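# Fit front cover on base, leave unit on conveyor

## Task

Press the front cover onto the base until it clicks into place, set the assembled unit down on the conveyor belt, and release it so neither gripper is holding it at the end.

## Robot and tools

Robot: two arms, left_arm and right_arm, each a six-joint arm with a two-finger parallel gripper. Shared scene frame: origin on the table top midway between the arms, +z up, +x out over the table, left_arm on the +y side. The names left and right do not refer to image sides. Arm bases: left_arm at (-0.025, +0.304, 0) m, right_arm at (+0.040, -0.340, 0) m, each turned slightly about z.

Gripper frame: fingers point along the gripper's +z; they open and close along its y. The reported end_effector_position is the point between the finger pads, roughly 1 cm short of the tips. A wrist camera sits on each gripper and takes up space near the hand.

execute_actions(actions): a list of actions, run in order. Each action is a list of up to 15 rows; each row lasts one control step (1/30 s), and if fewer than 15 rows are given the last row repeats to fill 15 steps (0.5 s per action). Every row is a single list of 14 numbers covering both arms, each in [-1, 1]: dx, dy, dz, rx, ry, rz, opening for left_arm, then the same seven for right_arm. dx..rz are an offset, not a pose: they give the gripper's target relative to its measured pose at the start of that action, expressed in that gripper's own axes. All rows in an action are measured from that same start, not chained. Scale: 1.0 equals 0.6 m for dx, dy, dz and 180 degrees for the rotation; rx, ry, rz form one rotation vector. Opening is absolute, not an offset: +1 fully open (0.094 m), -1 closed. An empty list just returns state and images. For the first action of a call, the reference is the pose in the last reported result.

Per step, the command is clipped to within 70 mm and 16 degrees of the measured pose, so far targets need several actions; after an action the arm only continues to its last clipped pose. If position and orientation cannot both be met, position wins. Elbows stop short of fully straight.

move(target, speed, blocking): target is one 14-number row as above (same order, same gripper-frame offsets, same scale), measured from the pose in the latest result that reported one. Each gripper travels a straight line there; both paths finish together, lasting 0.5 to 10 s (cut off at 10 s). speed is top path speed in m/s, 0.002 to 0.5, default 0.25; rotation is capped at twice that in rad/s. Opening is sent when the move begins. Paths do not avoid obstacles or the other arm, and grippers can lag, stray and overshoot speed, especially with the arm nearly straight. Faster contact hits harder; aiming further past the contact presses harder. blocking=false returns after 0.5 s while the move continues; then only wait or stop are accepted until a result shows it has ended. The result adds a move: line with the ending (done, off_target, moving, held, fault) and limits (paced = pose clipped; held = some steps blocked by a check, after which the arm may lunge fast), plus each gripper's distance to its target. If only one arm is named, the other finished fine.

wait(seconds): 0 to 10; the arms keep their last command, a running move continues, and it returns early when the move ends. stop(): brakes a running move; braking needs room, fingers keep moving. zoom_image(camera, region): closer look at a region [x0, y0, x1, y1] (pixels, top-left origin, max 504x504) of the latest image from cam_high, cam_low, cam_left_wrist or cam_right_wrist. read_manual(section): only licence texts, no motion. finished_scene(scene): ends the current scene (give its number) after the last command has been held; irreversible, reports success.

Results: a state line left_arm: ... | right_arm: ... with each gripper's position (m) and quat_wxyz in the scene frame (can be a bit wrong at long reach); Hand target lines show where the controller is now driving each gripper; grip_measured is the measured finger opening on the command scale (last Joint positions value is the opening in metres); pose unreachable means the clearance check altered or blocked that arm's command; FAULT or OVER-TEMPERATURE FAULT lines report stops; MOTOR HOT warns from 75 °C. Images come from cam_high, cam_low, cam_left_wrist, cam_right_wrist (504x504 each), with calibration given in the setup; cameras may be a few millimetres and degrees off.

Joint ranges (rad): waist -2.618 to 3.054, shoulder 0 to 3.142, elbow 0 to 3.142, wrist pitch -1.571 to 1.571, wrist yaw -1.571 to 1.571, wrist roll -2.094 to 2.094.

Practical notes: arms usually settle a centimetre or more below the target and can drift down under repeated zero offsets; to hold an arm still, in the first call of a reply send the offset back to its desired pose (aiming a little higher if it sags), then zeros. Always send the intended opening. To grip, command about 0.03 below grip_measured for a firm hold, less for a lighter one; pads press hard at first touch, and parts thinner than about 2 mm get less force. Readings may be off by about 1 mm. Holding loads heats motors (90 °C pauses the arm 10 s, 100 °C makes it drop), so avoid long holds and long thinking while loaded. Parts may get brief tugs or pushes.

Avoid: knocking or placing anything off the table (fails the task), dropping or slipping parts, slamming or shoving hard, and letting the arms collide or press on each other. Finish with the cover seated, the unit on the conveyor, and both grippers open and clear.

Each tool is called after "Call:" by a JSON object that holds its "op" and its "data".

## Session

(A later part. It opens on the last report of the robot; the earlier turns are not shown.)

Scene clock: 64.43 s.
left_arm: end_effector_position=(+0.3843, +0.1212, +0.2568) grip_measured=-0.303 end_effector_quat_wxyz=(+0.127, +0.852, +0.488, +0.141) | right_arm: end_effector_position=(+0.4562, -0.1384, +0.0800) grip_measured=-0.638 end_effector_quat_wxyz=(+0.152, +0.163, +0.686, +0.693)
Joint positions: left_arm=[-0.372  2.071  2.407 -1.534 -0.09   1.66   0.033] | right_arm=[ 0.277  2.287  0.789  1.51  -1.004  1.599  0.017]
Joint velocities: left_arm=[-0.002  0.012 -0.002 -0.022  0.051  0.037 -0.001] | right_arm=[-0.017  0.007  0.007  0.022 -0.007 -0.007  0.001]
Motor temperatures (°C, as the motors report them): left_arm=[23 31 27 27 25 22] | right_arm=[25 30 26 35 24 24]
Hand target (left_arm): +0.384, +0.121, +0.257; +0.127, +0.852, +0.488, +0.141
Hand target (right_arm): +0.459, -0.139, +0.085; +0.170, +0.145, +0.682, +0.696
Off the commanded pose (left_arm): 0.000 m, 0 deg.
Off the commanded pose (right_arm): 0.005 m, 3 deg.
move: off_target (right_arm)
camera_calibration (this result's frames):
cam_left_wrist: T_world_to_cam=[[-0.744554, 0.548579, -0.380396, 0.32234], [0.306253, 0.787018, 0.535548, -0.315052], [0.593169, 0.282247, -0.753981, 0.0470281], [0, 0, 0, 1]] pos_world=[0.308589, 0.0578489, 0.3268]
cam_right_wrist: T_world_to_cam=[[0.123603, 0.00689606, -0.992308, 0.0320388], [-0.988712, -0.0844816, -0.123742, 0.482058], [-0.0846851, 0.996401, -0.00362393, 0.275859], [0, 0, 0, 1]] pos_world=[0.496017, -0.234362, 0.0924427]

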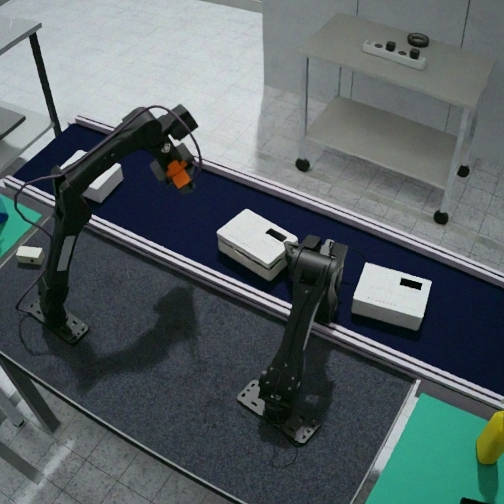

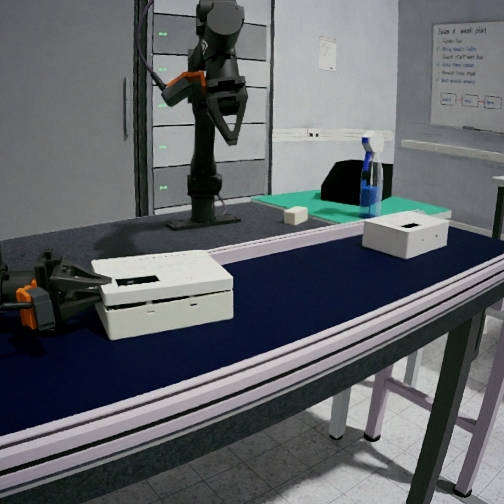

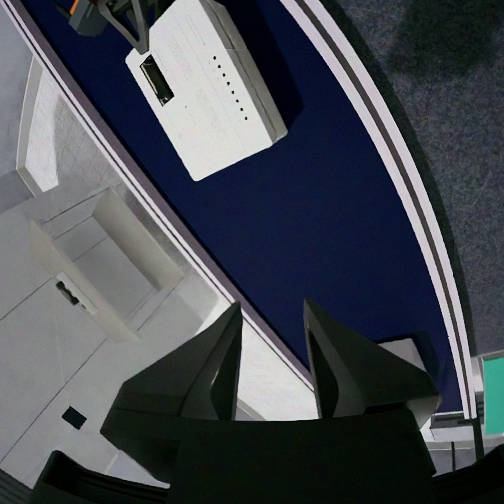

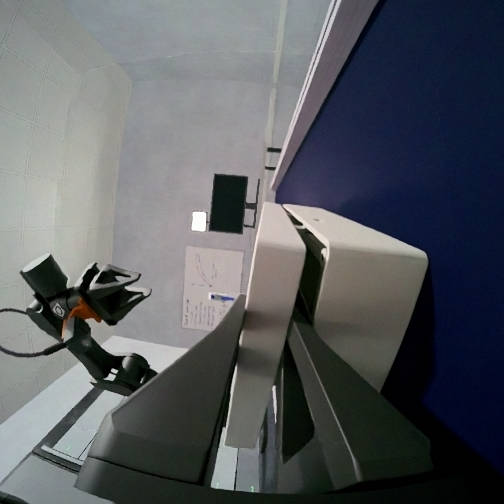

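Call:
{"op": "execute_actions", "data": {"actions": [[[0,0,0,0,0,0,-1, -0.004,0.008,0.001,-0.006,0,-0.015,-0.52]]]}}

Call:
{"op": "move", "data": {"target": [0,0,0,0,0,0,-1, -0.004,0.008,-0.065,-0.006,0,-0.015,-0.52], "speed": 0.03}}

Call:
{"op": "zoom_image", "data": {"camera": "cam_low", "region": [60, 210, 260, 350]}}

Call:
{"op": "zoom_image", "data": {"camera": "cam_left_wrist", "region": [110, 0, 310, 200]}}

Scene clock: 65.20 s.
left_arm: end_effector_position=(+0.3843, +0.1212, +0.2568) grip_measured=-0.996 end_effector_quat_wxyz=(+0.127, +0.852, +0.488, +0.141) | right_arm: end_effector_position=(+0.4562, -0.1384, +0.0808) grip_measured=-0.522 end_effector_quat_wxyz=(+0.154, +0.161, +0.685, +0.694)
Joint positions: left_arm=[-0.372  2.071  2.407 -1.534 -0.09   1.66   0.   ] | right_arm=[ 0.277  2.287  0.789  1.516 -1.004  1.598  0.022]
Joint velocities: left_arm=[ 0.007 -0.002 -0.002  0.007 -0.022 -0.037 -0.   ] | right_arm=[ 0.012 -0.012 -0.002 -0.051 -0.037 -0.081 -0.001]
Motor temperatures (°C, as the motors report them): left_arm=[23 31 27 27 25 22] | right_arm=[25 30 26 35 24 24]
Hand target (left_arm): +0.384, +0.121, +0.257; +0.127, +0.852, +0.488, +0.141
Hand target (right_arm): +0.459, -0.139, +0.085; +0.170, +0.145, +0.683, +0.696
Off the commanded pose (left_arm): 0.000 m, 0 deg.
Off the commanded pose (right_arm): 0.005 m, 3 deg.
camera_calibration (this result's frames):
cam_left_wrist: T_world_to_cam=[[-0.744554, 0.548579, -0.380396, 0.32234], [0.306253, 0.787018, 0.535548, -0.315052], [0.593169, 0.282247, -0.753981, 0.0470281], [0, 0, 0, 1]] pos_world=[0.308589, 0.0578489, 0.3268]
cam_right_wrist: T_world_to_cam=[[0.129204, 0.00735431, -0.991591, 0.0302772], [-0.987997, -0.08442, -0.129362, 0.482265], [-0.0846614, 0.996403, -0.0036414, 0.275854], [0, 0, 0, 1]] pos_world=[0.495918, -0.234371, 0.0934139]

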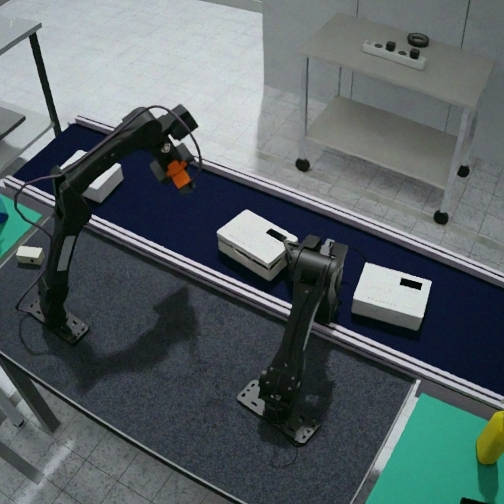

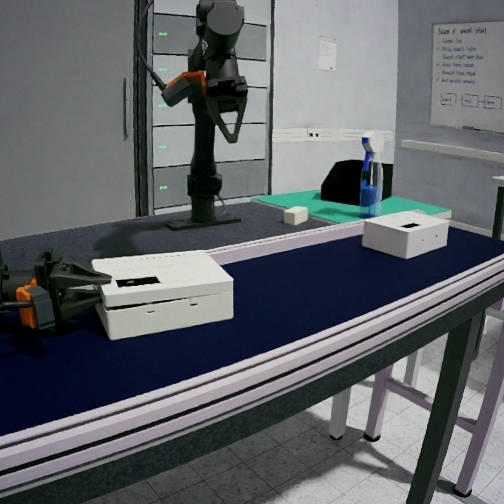

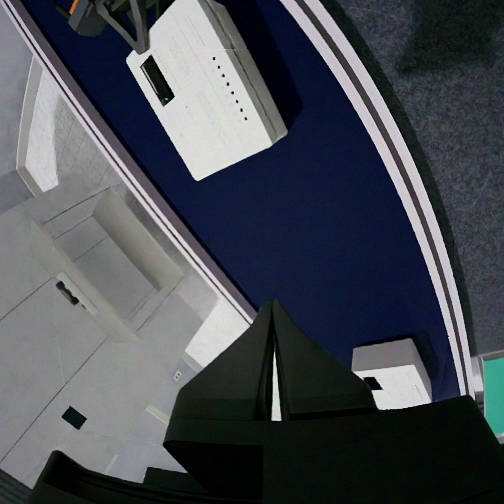

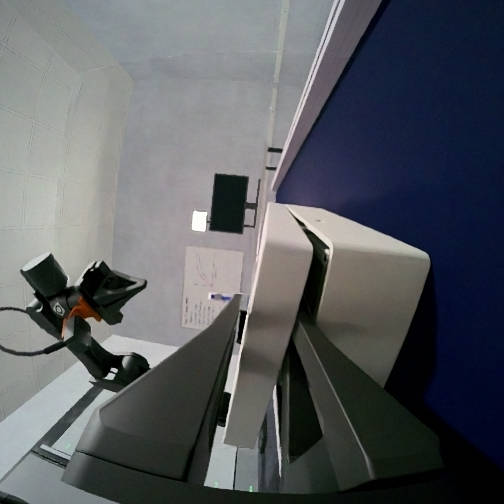

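Scene clock: 66.77 s.
left_arm: end_effector_position=(+0.3843, +0.1212, +0.2568) grip_measured=-0.996 end_effector_quat_wxyz=(+0.127, +0.852, +0.488, +0.141) | right_arm: end_effector_position=(+0.4466, -0.1715, +0.0740) grip_measured=-0.522 end_effector_quat_wxyz=(+0.154, +0.162, +0.688, +0.690)
Joint positions: left_arm=[-0.372  2.071  2.407 -1.534 -0.09   1.66   0.   ] | right_arm=[ 0.181  2.287  0.738  1.548 -1.097  1.582  0.022]
Joint velocities: left_arm=[ 0.002  0.007 -0.012  0.007 -0.007 -0.022 -0.   ] | right_arm=[-0.017  0.002  0.002  0.051 -0.081  0.007  0.   ]
Motor temperatures (°C, as the motors report them): left_arm=[23 31 27 27 25 22] | right_arm=[25 30 26 35 24 24]
Hand target (left_arm): +0.384, +0.121, +0.257; +0.127, +0.852, +0.488, +0.141
Hand target (right_arm): +0.442, -0.175, +0.085; +0.170, +0.144, +0.688, +0.691
Off the commanded pose (left_arm): 0.000 m, 0 deg.
Off the commanded pose (right_arm): 0.013 m, 3 deg.
joint sent to its limit (right arm) — the command would take joint 4 (wrist pitch) past its upper limit, so that joint was sent only as far as its limit.
move: off_target (right_arm)
camera_calibration (this result's frames):
cam_left_wrist: T_world_to_cam=[[-0.744554, 0.548579, -0.380396, 0.32234], [0.306253, 0.787018, 0.535548, -0.315052], [0.593169, 0.282247, -0.753981, 0.0470281], [0, 0, 0, 1]] pos_world=[0.308589, 0.0578489, 0.3268]
cam_right_wrist: T_world_to_cam=[[0.125406, -0.00236341, -0.992103, 0.025051], [-0.988715, -0.0829033, -0.12478, 0.469325], [-0.0819537, 0.996555, -0.0127333, 0.307454], [0, 0, 0, 1]] pos_world=[0.486084, -0.267427, 0.0873303]

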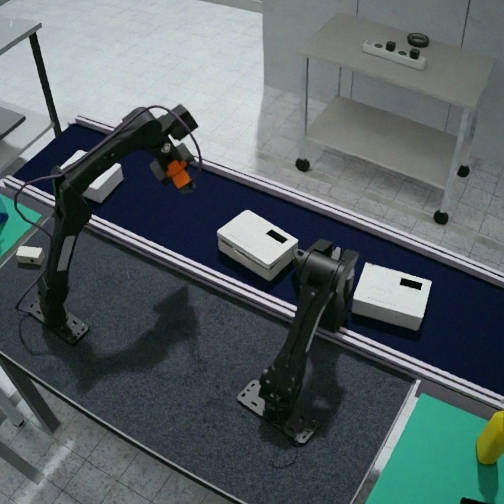

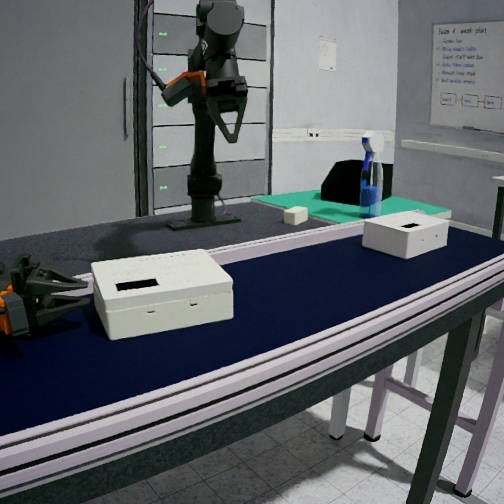

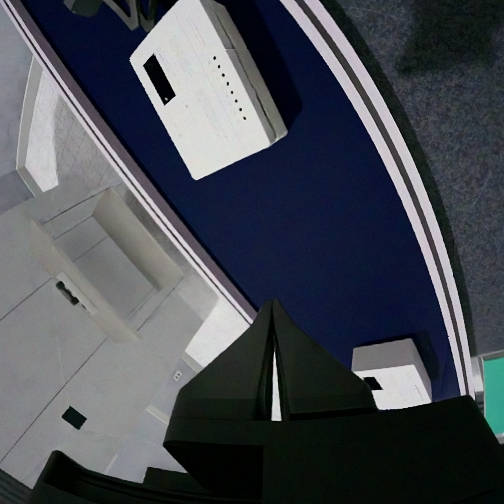

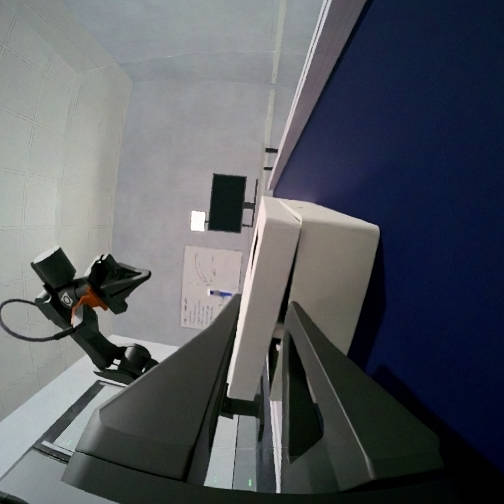

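Region (60, 210, 260, 350) of cam_low's 504x504 image, scaled by 2.520, with more detail than that image has; it fills the top 353 rows of this view, and the rest is white.

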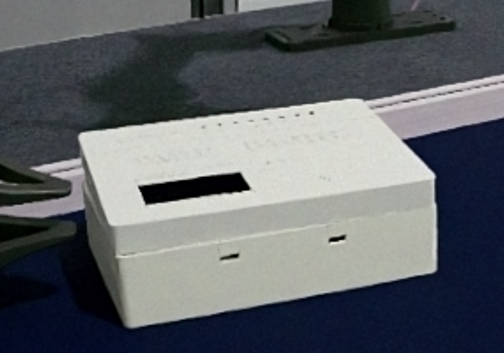

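Region (110, 0, 310, 200) of cam_left_wrist's 504x504 image, scaled by 2.520, with more detail than that image has.

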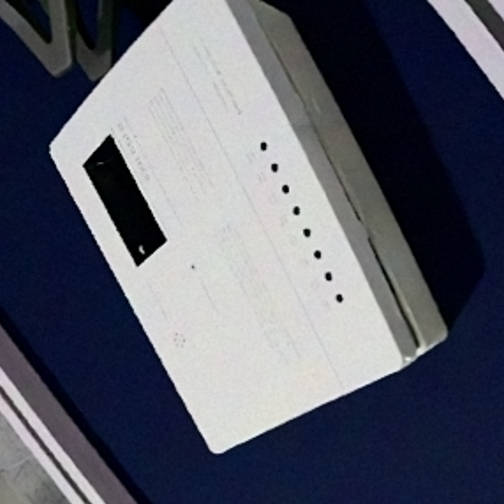

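Call:
{"op": "move", "data": {"target": [0.116,-0.065,-0.02,0,0,0,-1, 0.03,0.15,-0.015,0.25,0,0,-1], "speed": 0.3}}

Scene clock: 69.53 s.
left_arm: end_effector_position=(+0.3860, +0.2023, +0.2592) grip_measured=-0.996 end_effector_quat_wxyz=(+0.117, +0.852, +0.489, +0.143) | right_arm: end_effector_position=(+0.4233, -0.1782, +0.1573) grip_measured=-0.986 end_effector_quat_wxyz=(+0.070, +0.217, +0.900, +0.371)
Joint positions: left_arm=[-0.174  1.941  2.224 -1.484 -0.035  1.847  0.   ] | right_arm=[ 0.3    1.697  1.324 -0.716 -0.633  0.775  0.001]
Joint velocities: left_arm=[-0.007  0.002 -0.017 -0.022  0.037 -0.066  0.   ] | right_arm=[ 0.007  0.007  0.017 -0.022  0.095 -0.125  0.   ]
Motor temperatures (°C, as the motors report them): left_arm=[23 31 27 27 25 22] | right_arm=[25 30 26 35 24 24]
Hand target (left_arm): +0.383, +0.203, +0.264; +0.128, +0.852, +0.488, +0.142
Hand target (right_arm): +0.427, -0.173, +0.165; +0.078, +0.202, +0.903, +0.371
Off the commanded pose (left_arm): 0.005 m, 1 deg.
Off the commanded pose (right_arm): 0.010 m, 2 deg.
move: done
camera_calibration (this result's frames):
cam_left_wrist: T_world_to_cam=[[-0.749543, 0.553023, -0.3638, 0.276779], [0.306993, 0.777317, 0.54912, -0.382539], [0.586464, 0.299905, -0.752407, 0.0235944], [0, 0, 0, 1]] pos_world=[0.311058, 0.137213, 0.328505]
cam_right_wrist: T_world_to_cam=[[-0.208675, -0.645724, -0.734503, 0.0968805], [-0.95407, -0.0306629, 0.298012, 0.384255], [-0.214955, 0.762955, -0.609667, 0.421849], [0, 0, 0, 1]] pos_world=[0.477501, -0.247512, 0.213834]

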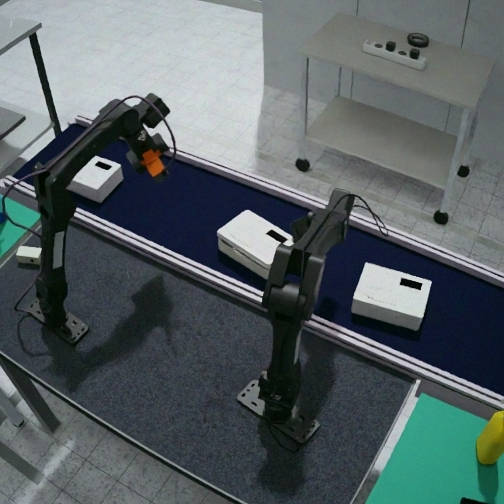

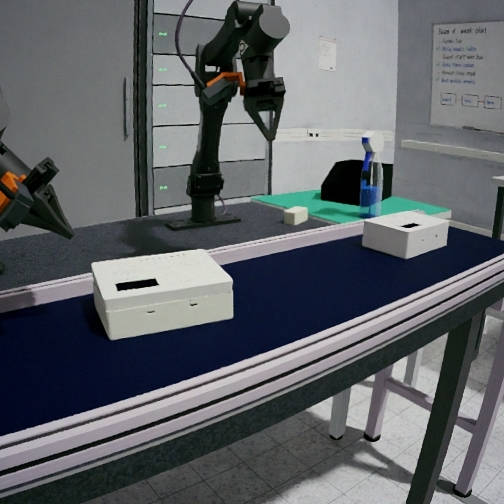

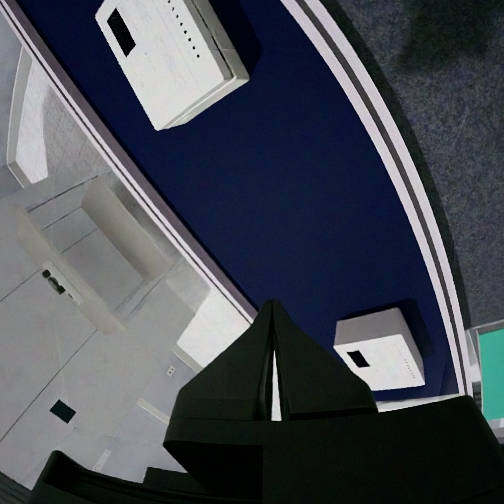

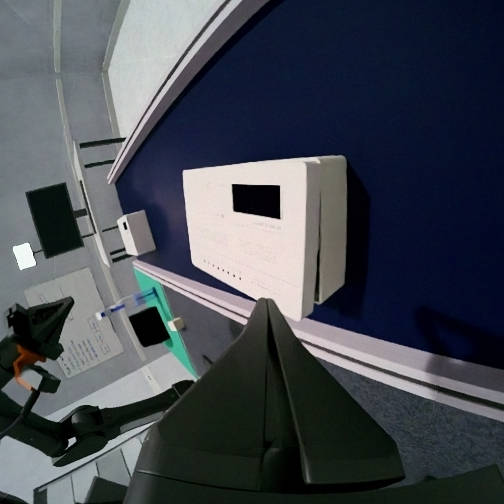

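Call:
{"op": "move", "data": {"target": [0,0,-0.01,0,0,0,-1, 0.1385,0.095,0.158,0.21,0,0,-1], "speed": 0.3}}

Scene clock: 71.73 s.
left_arm: end_effector_position=(+0.3868, +0.2020, +0.2629) grip_measured=-0.996 end_effector_quat_wxyz=(+0.120, +0.852, +0.489, +0.147) | right_arm: end_effector_position=(+0.3917, -0.0428, +0.1336) grip_measured=-0.986 end_effector_quat_wxyz=(-0.014, +0.220, +0.973, +0.070)
Joint positions: left_arm=[-0.174  1.941  2.237 -1.486 -0.034  1.848  0.   ] | right_arm=[ 0.816  2.286  2.294 -1.487 -0.111  1.106  0.001]
Joint velocities: left_arm=[-0.017 -0.002  0.012  0.022 -0.007 -0.051  0.   ] | right_arm=[-0.027 -0.012 -0.002  0.066  0.007 -0.022 -0.001]
Motor temperatures (°C, as the motors report them): left_arm=[23 31 27 27 25 22] | right_arm=[25 30 26 34 24 24]
Hand target (left_arm): +0.384, +0.203, +0.265; +0.117, +0.852, +0.489, +0.143
Hand target (right_arm): +0.395, -0.044, +0.135; -0.007, +0.224, +0.972, +0.065
Off the commanded pose (left_arm): 0.004 m, 1 deg.
Off the commanded pose (right_arm): 0.004 m, 2 deg.
move: done
camera_calibration (this result's frames):
cam_left_wrist: T_world_to_cam=[[-0.74549, 0.552311, -0.373091, 0.279934], [0.301741, 0.778781, 0.549957, -0.383047], [0.594304, 0.297411, -0.747228, 0.0220135], [0, 0, 0, 1]] pos_world=[0.311186, 0.137153, 0.33155]
cam_right_wrist: T_world_to_cam=[[-0.311796, -0.931039, -0.189604, 0.115711], [-0.829708, 0.169557, 0.531822, 0.293985], [-0.462998, 0.323137, -0.825358, 0.404465], [0, 0, 0, 1]] pos_world=[0.467267, -0.0728129, 0.19942]

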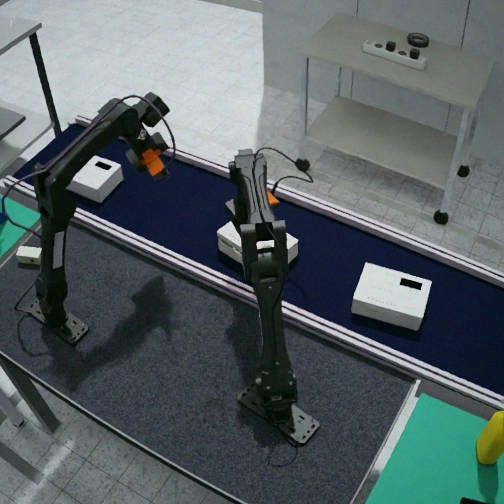

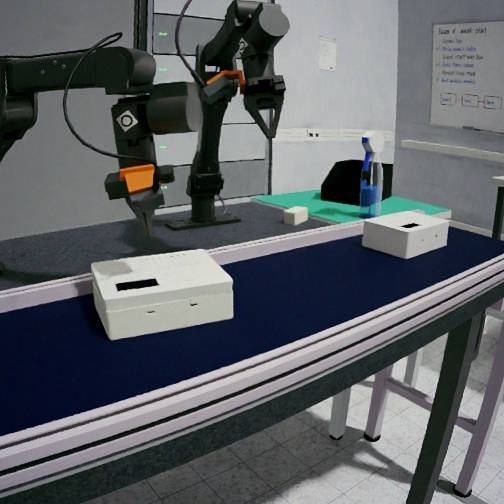

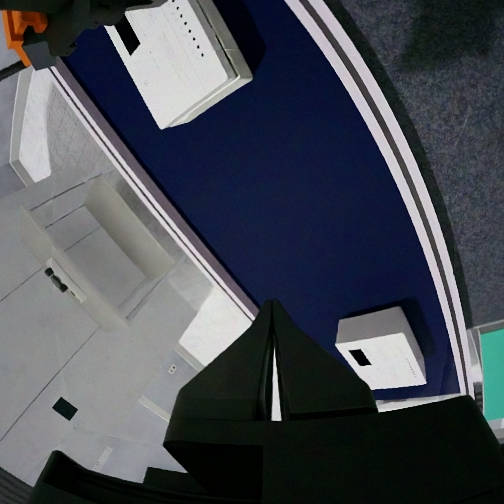

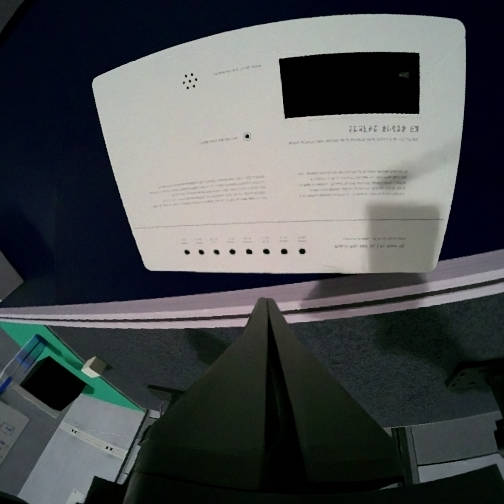

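Call:
{"op": "move", "data": {"target": [0,0,0,0,0,0,-1, -0.039,-0.005,0.148,0,0,0,-1], "speed": 0.05}}

Call:
{"op": "zoom_image", "data": {"camera": "cam_low", "region": [60, 210, 260, 350]}}

Call:
{"op": "zoom_image", "data": {"camera": "cam_left_wrist", "region": [90, 0, 290, 150]}}

Scene clock: 74.37 s.
left_arm: end_effector_position=(+0.3868, +0.2020, +0.2629) grip_measured=-0.996 end_effector_quat_wxyz=(+0.120, +0.852, +0.489, +0.147) | right_arm: end_effector_position=(+0.4169, -0.0263, +0.0958) grip_measured=-0.986 end_effector_quat_wxyz=(+0.014, +0.215, +0.968, +0.126)
Joint positions: left_arm=[-0.174  1.941  2.237 -1.486 -0.034  1.848  0.   ] | right_arm=[ 0.799  2.253  2.067 -1.174 -0.143  1.093  0.001]
Joint velocities: left_arm=[-0.002 -0.002 -0.007  0.037 -0.037 -0.022  0.   ] | right_arm=[ 0.002 -0.002 -0.012  0.007 -0.022 -0.066  0.   ]
Motor temperatures (°C, as the motors report them): left_arm=[23 31 27 27 25 22] | right_arm=[25 30 26 34 24 24]
Hand target (left_arm): +0.387, +0.202, +0.263; +0.121, +0.852, +0.489, +0.147
Hand target (right_arm): +0.409, -0.043, +0.047; -0.015, +0.219, +0.973, +0.070
Off the commanded pose (left_arm): 0.000 m, 0 deg.
Off the commanded pose (right_arm): 0.055 m, 7 deg.
move: off_target (right_arm)
camera_calibration (this result's frames):
cam_left_wrist: T_world_to_cam=[[-0.74549, 0.552311, -0.373091, 0.279934], [0.301741, 0.778781, 0.549957, -0.383047], [0.594304, 0.297411, -0.747228, 0.0220135], [0, 0, 0, 1]] pos_world=[0.311186, 0.137153, 0.33155]
cam_right_wrist: T_world_to_cam=[[-0.291199, -0.907799, -0.301834, 0.134484], [-0.869389, 0.119459, 0.479471, 0.352426], [-0.399207, 0.402033, -0.824017, 0.355004], [0, 0, 0, 1]] pos_world=[0.487277, -0.0627395, 0.164143]

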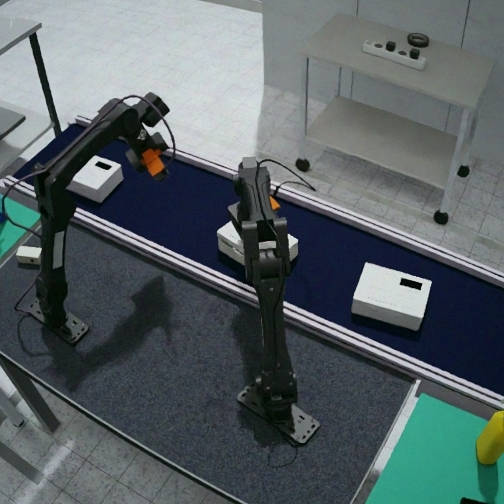

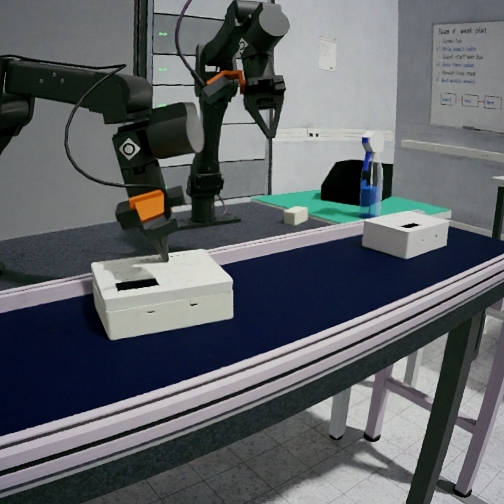

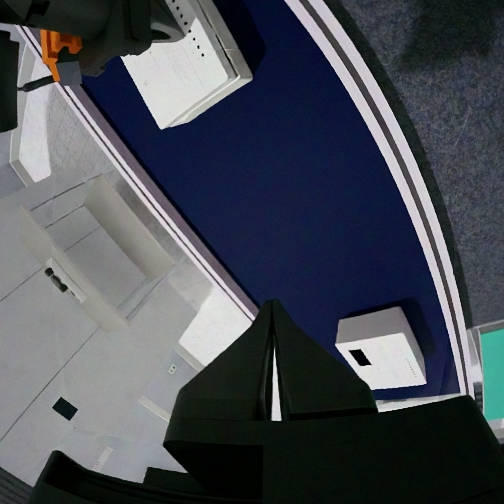

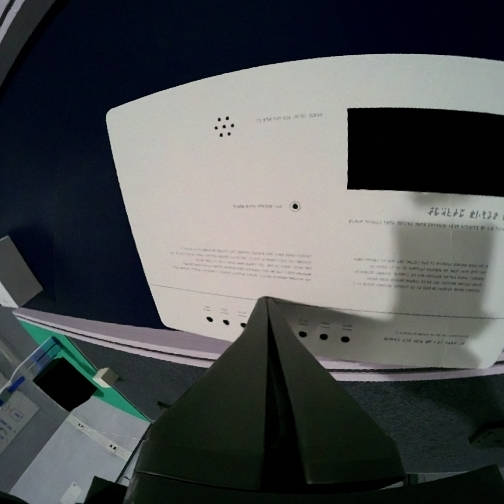

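Region (60, 210, 260, 350) of cam_low's 504x504 image, scaled by 2.520, with more detail than that image has; it fills the top 353 rows of this view, and the rest is white.

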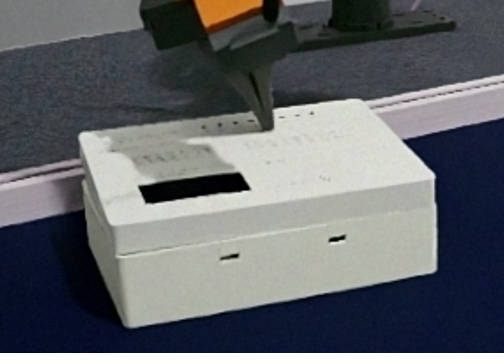

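Region (90, 0, 290, 150) of cam_left_wrist's 504x504 image, scaled by 2.520, with more detail than that image has; it fills the top 378 rows of this view, and the rest is white.

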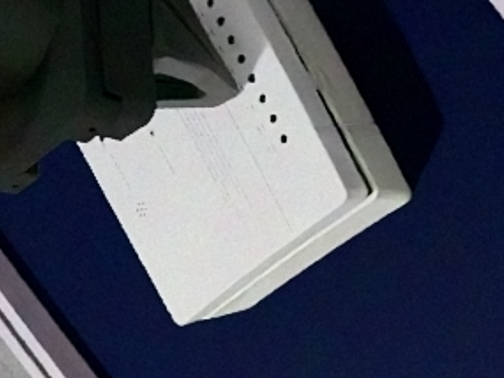

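Call:
{"op": "move", "data": {"target": [0,0,0,0,0,0,-1, 0.073,-0.134,-0.084,0.05,0,0,-1], "speed": 0.1}}

Scene clock: 76.57 s.
left_arm: end_effector_position=(+0.3868, +0.2020, +0.2629) grip_measured=-0.996 end_effector_quat_wxyz=(+0.120, +0.852, +0.489, +0.147) | right_arm: end_effector_position=(+0.3471, -0.0860, +0.1230) grip_measured=-0.986 end_effector_quat_wxyz=(-0.008, +0.218, +0.974, +0.059)
Joint positions: left_arm=[-0.174  1.941  2.237 -1.486 -0.034  1.848  0.   ] | right_arm=[ 0.808  1.986  1.785 -1.289 -0.089  1.093  0.001]
Joint velocities: left_arm=[-0.002 -0.012 -0.002 -0.037  0.037 -0.037 -0.001] | right_arm=[ 0.017  0.007 -0.007  0.007  0.022 -0.007 -0.001]
Motor temperatures (°C, as the motors report them): left_arm=[23 30 27 27 25 22] | right_arm=[25 30 26 34 24 24]
Hand target (left_arm): +0.387, +0.202, +0.263; +0.120, +0.852, +0.489, +0.147
Hand target (right_arm): +0.340, -0.090, +0.126; -0.004, +0.215, +0.975, +0.050
Off the commanded pose (left_arm): 0.000 m, 0 deg.
Off the commanded pose (right_arm): 0.009 m, 1 deg.
move: done
camera_calibration (this result's frames):
cam_left_wrist: T_world_to_cam=[[-0.74549, 0.552311, -0.373091, 0.279934], [0.301741, 0.778781, 0.549957, -0.383047], [0.594304, 0.297411, -0.747228, 0.0220135], [0, 0, 0, 1]] pos_world=[0.311186, 0.137153, 0.33155]
cam_right_wrist: T_world_to_cam=[[-0.307251, -0.936584, -0.168542, 0.0549339], [-0.833546, 0.179423, 0.522502, 0.273237], [-0.459127, 0.301027, -0.835814, 0.387088], [0, 0, 0, 1]] pos_world=[0.422357, -0.114099, 0.190025]

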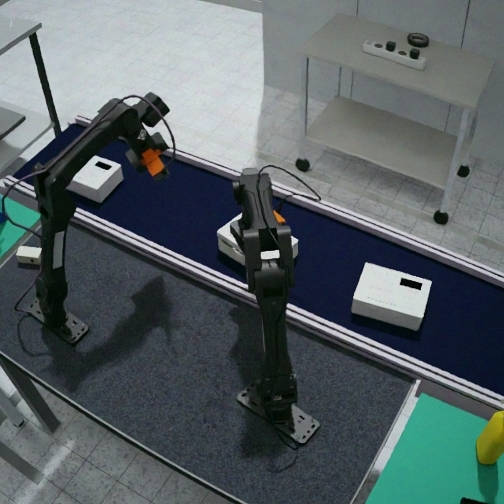

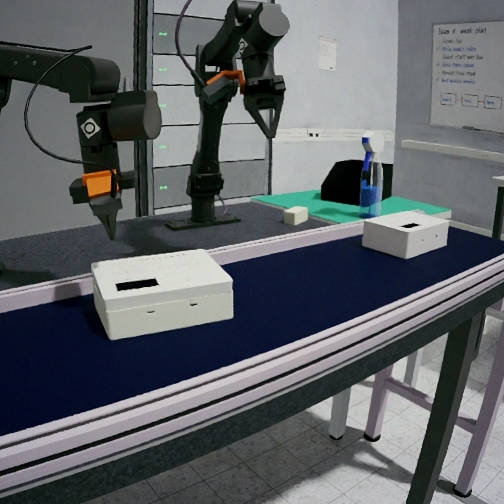

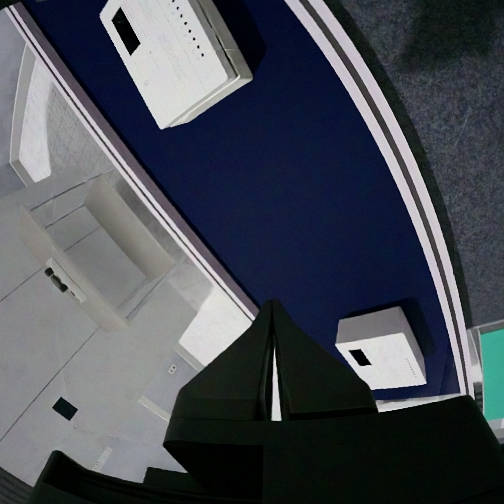

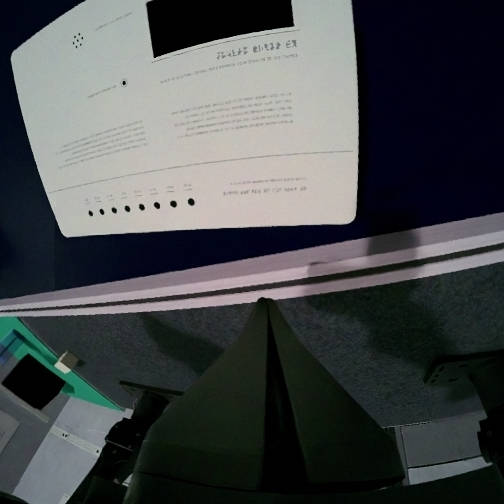

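Call:
{"op": "move", "data": {"target": [-0.116,0.065,0.0,0,0,0,-1, -0.002,-0.006,0.053,0,0,0,-1], "speed": 0.1}}

Scene clock: 78.00 s.
left_arm: end_effector_position=(+0.3861, +0.1211, +0.2649) grip_measured=-0.996 end_effector_quat_wxyz=(+0.134, +0.852, +0.483, +0.154) | right_arm: end_effector_position=(+0.3477, -0.0857, +0.0961) grip_measured=-0.986 end_effector_quat_wxyz=(-0.006, +0.218, +0.974, +0.061)
Joint positions: left_arm=[-0.376  2.068  2.427 -1.533 -0.103  1.67   0.   ] | right_arm=[ 0.808  1.986  1.678 -1.178 -0.088  1.093  0.001]
Joint velocities: left_arm=[-0.007  0.007 -0.007 -0.022 -0.037 -0.007  0.   ] | right_arm=[ 0.007 -0.007 -0.002  0.007 -0.037 -0.066 -0.001]
Motor temperatures (°C, as the motors report them): left_arm=[23 30 27 27 25 22] | right_arm=[25 31 26 33 24 24]
Hand target (left_arm): +0.384, +0.122, +0.265; +0.128, +0.850, +0.487, +0.152
Hand target (right_arm): +0.347, -0.086, +0.091; -0.008, +0.218, +0.974, +0.059
Off the commanded pose (left_arm): 0.003 m, 2 deg.
Off the commanded pose (right_arm): 0.005 m, 0 deg.
joint sent to its limit (left arm) — the command would take joint 4 (wrist pitch) past its lower limit, so that joint was sent only as far as its limit.
move: done
camera_calibration (this result's frames):
cam_left_wrist: T_world_to_cam=[[-0.728571, 0.556124, -0.399889, 0.324925], [0.296953, 0.782531, 0.547234, -0.318758], [0.617255, 0.279951, -0.735271, 0.0381035], [0, 0, 0, 1]] pos_world=[0.307867, 0.0580721, 0.332385]
cam_right_wrist: T_world_to_cam=[[-0.306664, -0.936237, -0.171518, 0.0509492], [-0.835516, 0.178469, 0.519674, 0.288639], [-0.455928, 0.302671, -0.836971, 0.36389], [0, 0, 0, 1]] pos_world=[0.422694, -0.113952, 0.163306]

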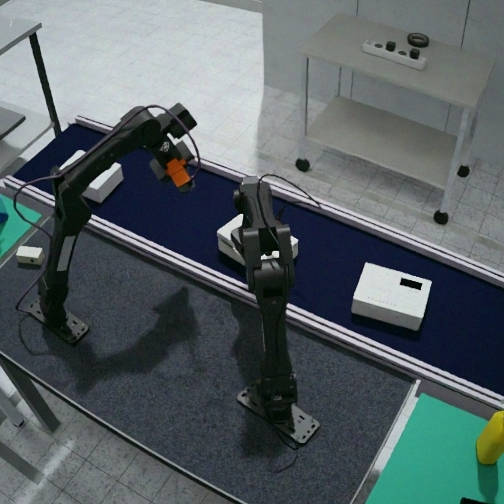

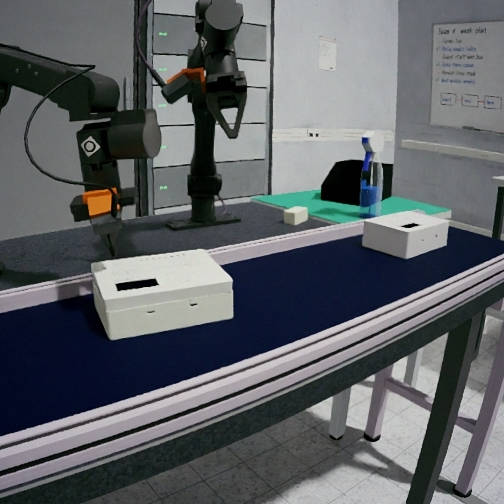

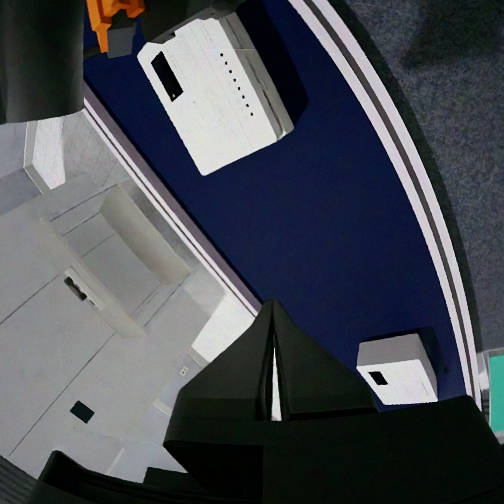

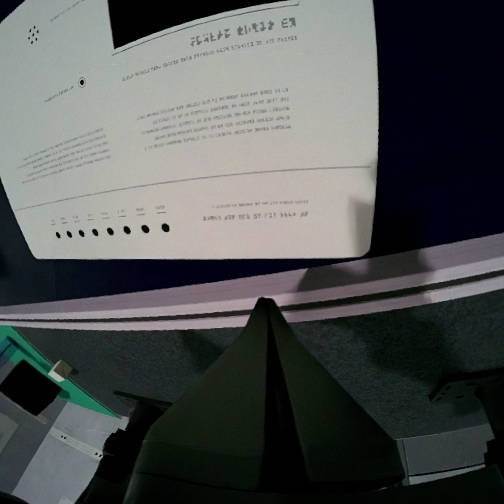

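Call:
{"op": "move", "data": {"target": [0,0,0,0,0,0,-1, -0.023,0.009,0.017,0,0,0,-1], "speed": 0.03}}

Call:
{"op": "zoom_image", "data": {"camera": "cam_low", "region": [60, 210, 260, 350]}}

Scene clock: 79.10 s.
left_arm: end_effector_position=(+0.3860, +0.1213, +0.2648) grip_measured=-0.996 end_effector_quat_wxyz=(+0.133, +0.851, +0.483, +0.154) | right_arm: end_effector_position=(+0.3501, -0.0896, +0.0802) grip_measured=-0.986 end_effector_quat_wxyz=(-0.019, +0.219, +0.975, +0.046)
Joint positions: left_arm=[-0.376  2.068  2.427 -1.533 -0.104  1.669  0.   ] | right_arm=[ 0.797  2.028  1.678 -1.175 -0.088  1.082  0.001]
Joint velocities: left_arm=[ 0.002  0.002 -0.007 -0.037 -0.037 -0.066  0.001] | right_arm=[-0.017  0.002 -0.002  0.037  0.007  0.007 -0.001]
Motor temperatures (°C, as the motors report them): left_arm=[23 30 27 27 25 22] | right_arm=[25 31 26 33 24 24]
Hand target (left_arm): +0.386, +0.121, +0.265; +0.133, +0.852, +0.483, +0.154
Hand target (right_arm): +0.362, -0.086, +0.086; -0.006, +0.218, +0.974, +0.060
Off the commanded pose (left_arm): 0.000 m, 0 deg.
Off the commanded pose (right_arm): 0.014 m, 2 deg.
move: off_target (right_arm)
camera_calibration (this result's frames):
cam_left_wrist: T_world_to_cam=[[-0.729728, 0.555055, -0.399263, 0.325115], [0.295693, 0.7827, 0.547674, -0.318563], [0.616492, 0.281593, -0.735284, 0.0381341], [0, 0, 0, 1]] pos_world=[0.307933, 0.0581446, 0.332315]
cam_right_wrist: T_world_to_cam=[[-0.311791, -0.939771, -0.140063, 0.0442572], [-0.819411, 0.191328, 0.540332, 0.293426], [-0.48099, 0.28324, -0.829713, 0.35935], [0, 0, 0, 1]] pos_world=[0.427079, -0.116331, 0.145808]

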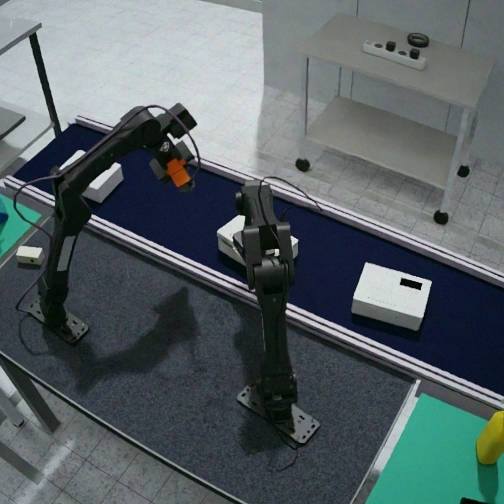

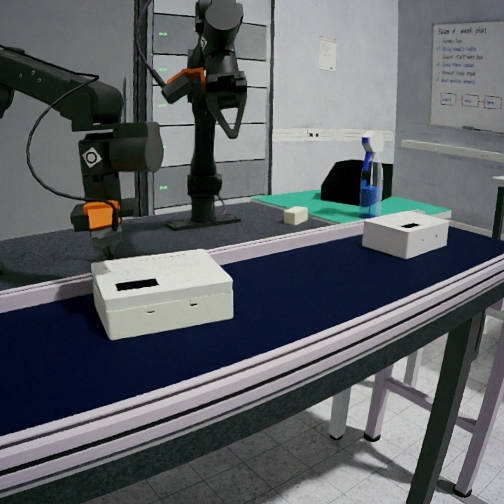

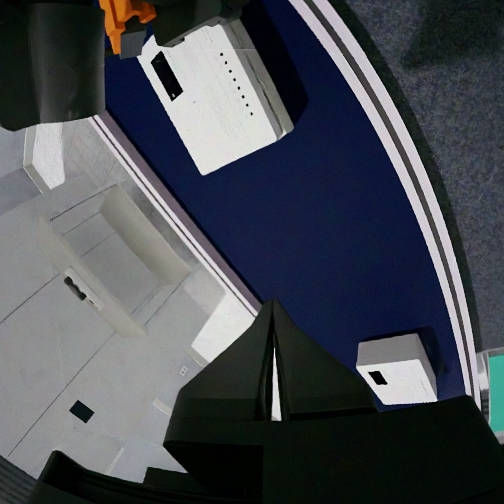

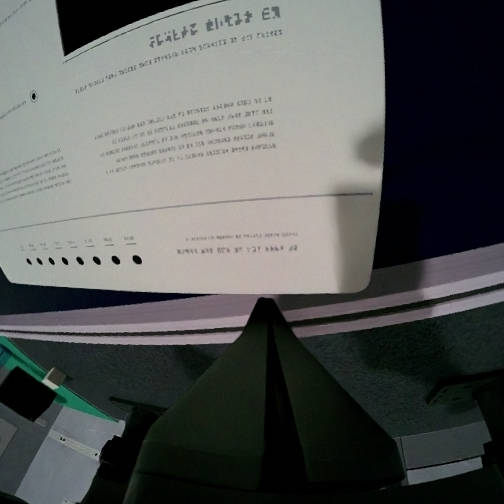

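Region (60, 210, 260, 350) of cam_low's 504x504 image, scaled by 2.520, with more detail than that image has; it fills the top 353 rows of this view, and the rest is white.

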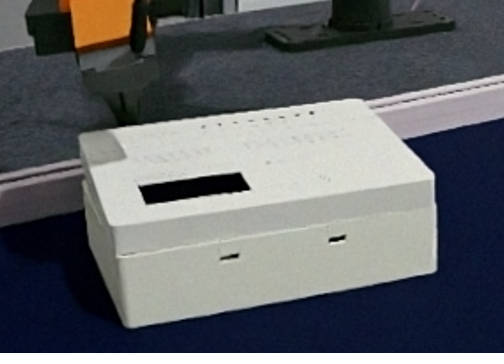

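Call:
{"op": "move", "data": {"target": [0,0,0,0,0,0,-1, -0.034,0.025,-0.013,0,0,0,-1], "speed": 0.02}}

Call:
{"op": "zoom_image", "data": {"camera": "cam_low", "region": [60, 210, 260, 350]}}

Call:
{"op": "zoom_image", "data": {"camera": "cam_left_wrist", "region": [110, 0, 310, 200]}}

Scene clock: 80.87 s.
left_arm: end_effector_position=(+0.3860, +0.1213, +0.2648) grip_measured=-0.996 end_effector_quat_wxyz=(+0.133, +0.851, +0.483, +0.154) | right_arm: end_effector_position=(+0.3664, -0.0837, +0.0846) grip_measured=-0.986 end_effector_quat_wxyz=(-0.023, +0.217, +0.975, +0.043)
Joint positions: left_arm=[-0.376  2.068  2.427 -1.533 -0.104  1.669  0.   ] | right_arm=[ 0.783  2.106  1.813 -1.244 -0.091  1.064  0.001]
Joint velocities: left_arm=[-0.007  0.002  0.017 -0.051 -0.037  0.037 -0.   ] | right_arm=[-0.002 -0.002  0.007 -0.066  0.022  0.022 -0.   ]
Motor temperatures (°C, as the motors report them): left_arm=[23 30 27 27 25 22] | right_arm=[25 31 26 33 24 24]
Hand target (left_arm): +0.386, +0.121, +0.265; +0.133, +0.851, +0.483, +0.154
Hand target (right_arm): +0.375, -0.086, +0.088; -0.018, +0.219, +0.974, +0.046
Off the commanded pose (left_arm): 0.000 m, 0 deg.
Off the commanded pose (right_arm): 0.010 m, 1 deg.
move: done
camera_calibration (this result's frames):
cam_left_wrist: T_world_to_cam=[[-0.729728, 0.555055, -0.399263, 0.325115], [0.295693, 0.7827, 0.547674, -0.318563], [0.616492, 0.281593, -0.735284, 0.0381341], [0, 0, 0, 1]] pos_world=[0.307933, 0.0581446, 0.332315]
cam_right_wrist: T_world_to_cam=[[-0.308769, -0.941767, -0.133178, 0.0535993], [-0.815047, 0.189809, 0.547423, 0.300959], [-0.490266, 0.277574, -0.826191, 0.371796], [0, 0, 0, 1]] pos_world=[0.444124, -0.109848, 0.149561]

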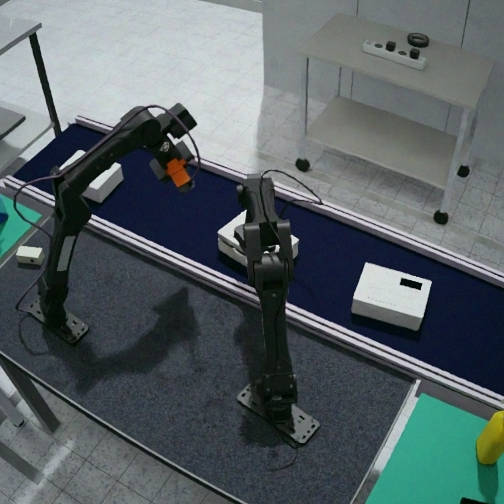

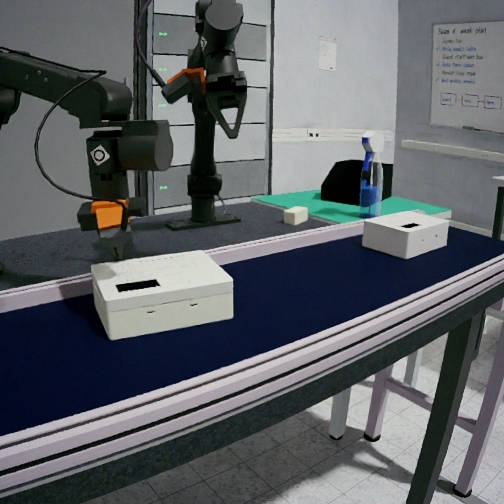

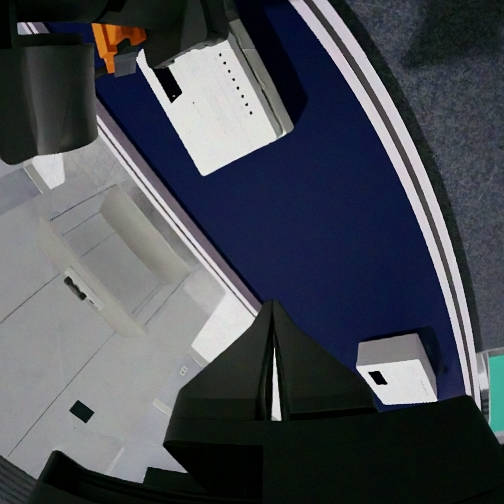

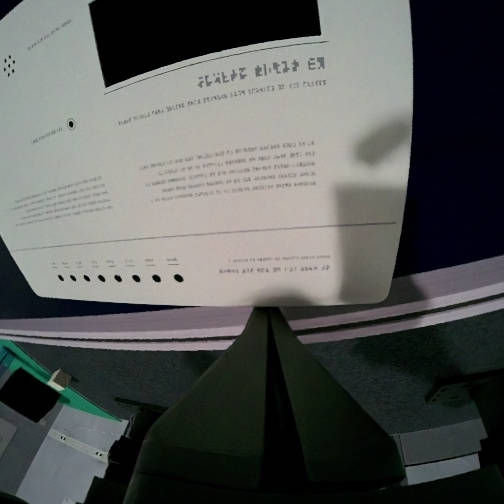

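Region (60, 210, 260, 350) of cam_low's 504x504 image, scaled by 2.520, with more detail than that image has; it fills the top 353 rows of this view, and the rest is white.

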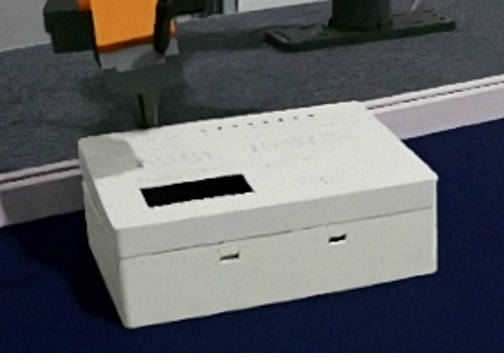

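Region (110, 0, 310, 200) of cam_left_wrist's 504x504 image, scaled by 2.520, with more detail than that image has.

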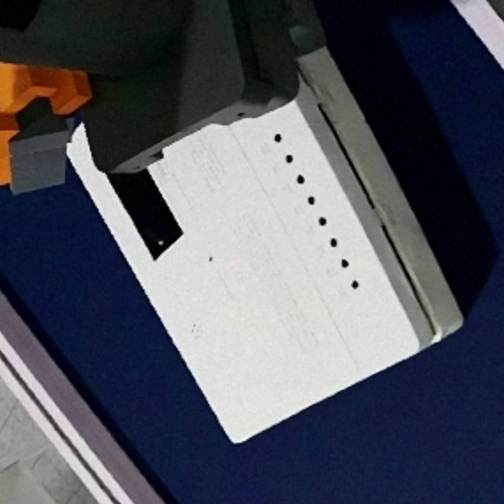

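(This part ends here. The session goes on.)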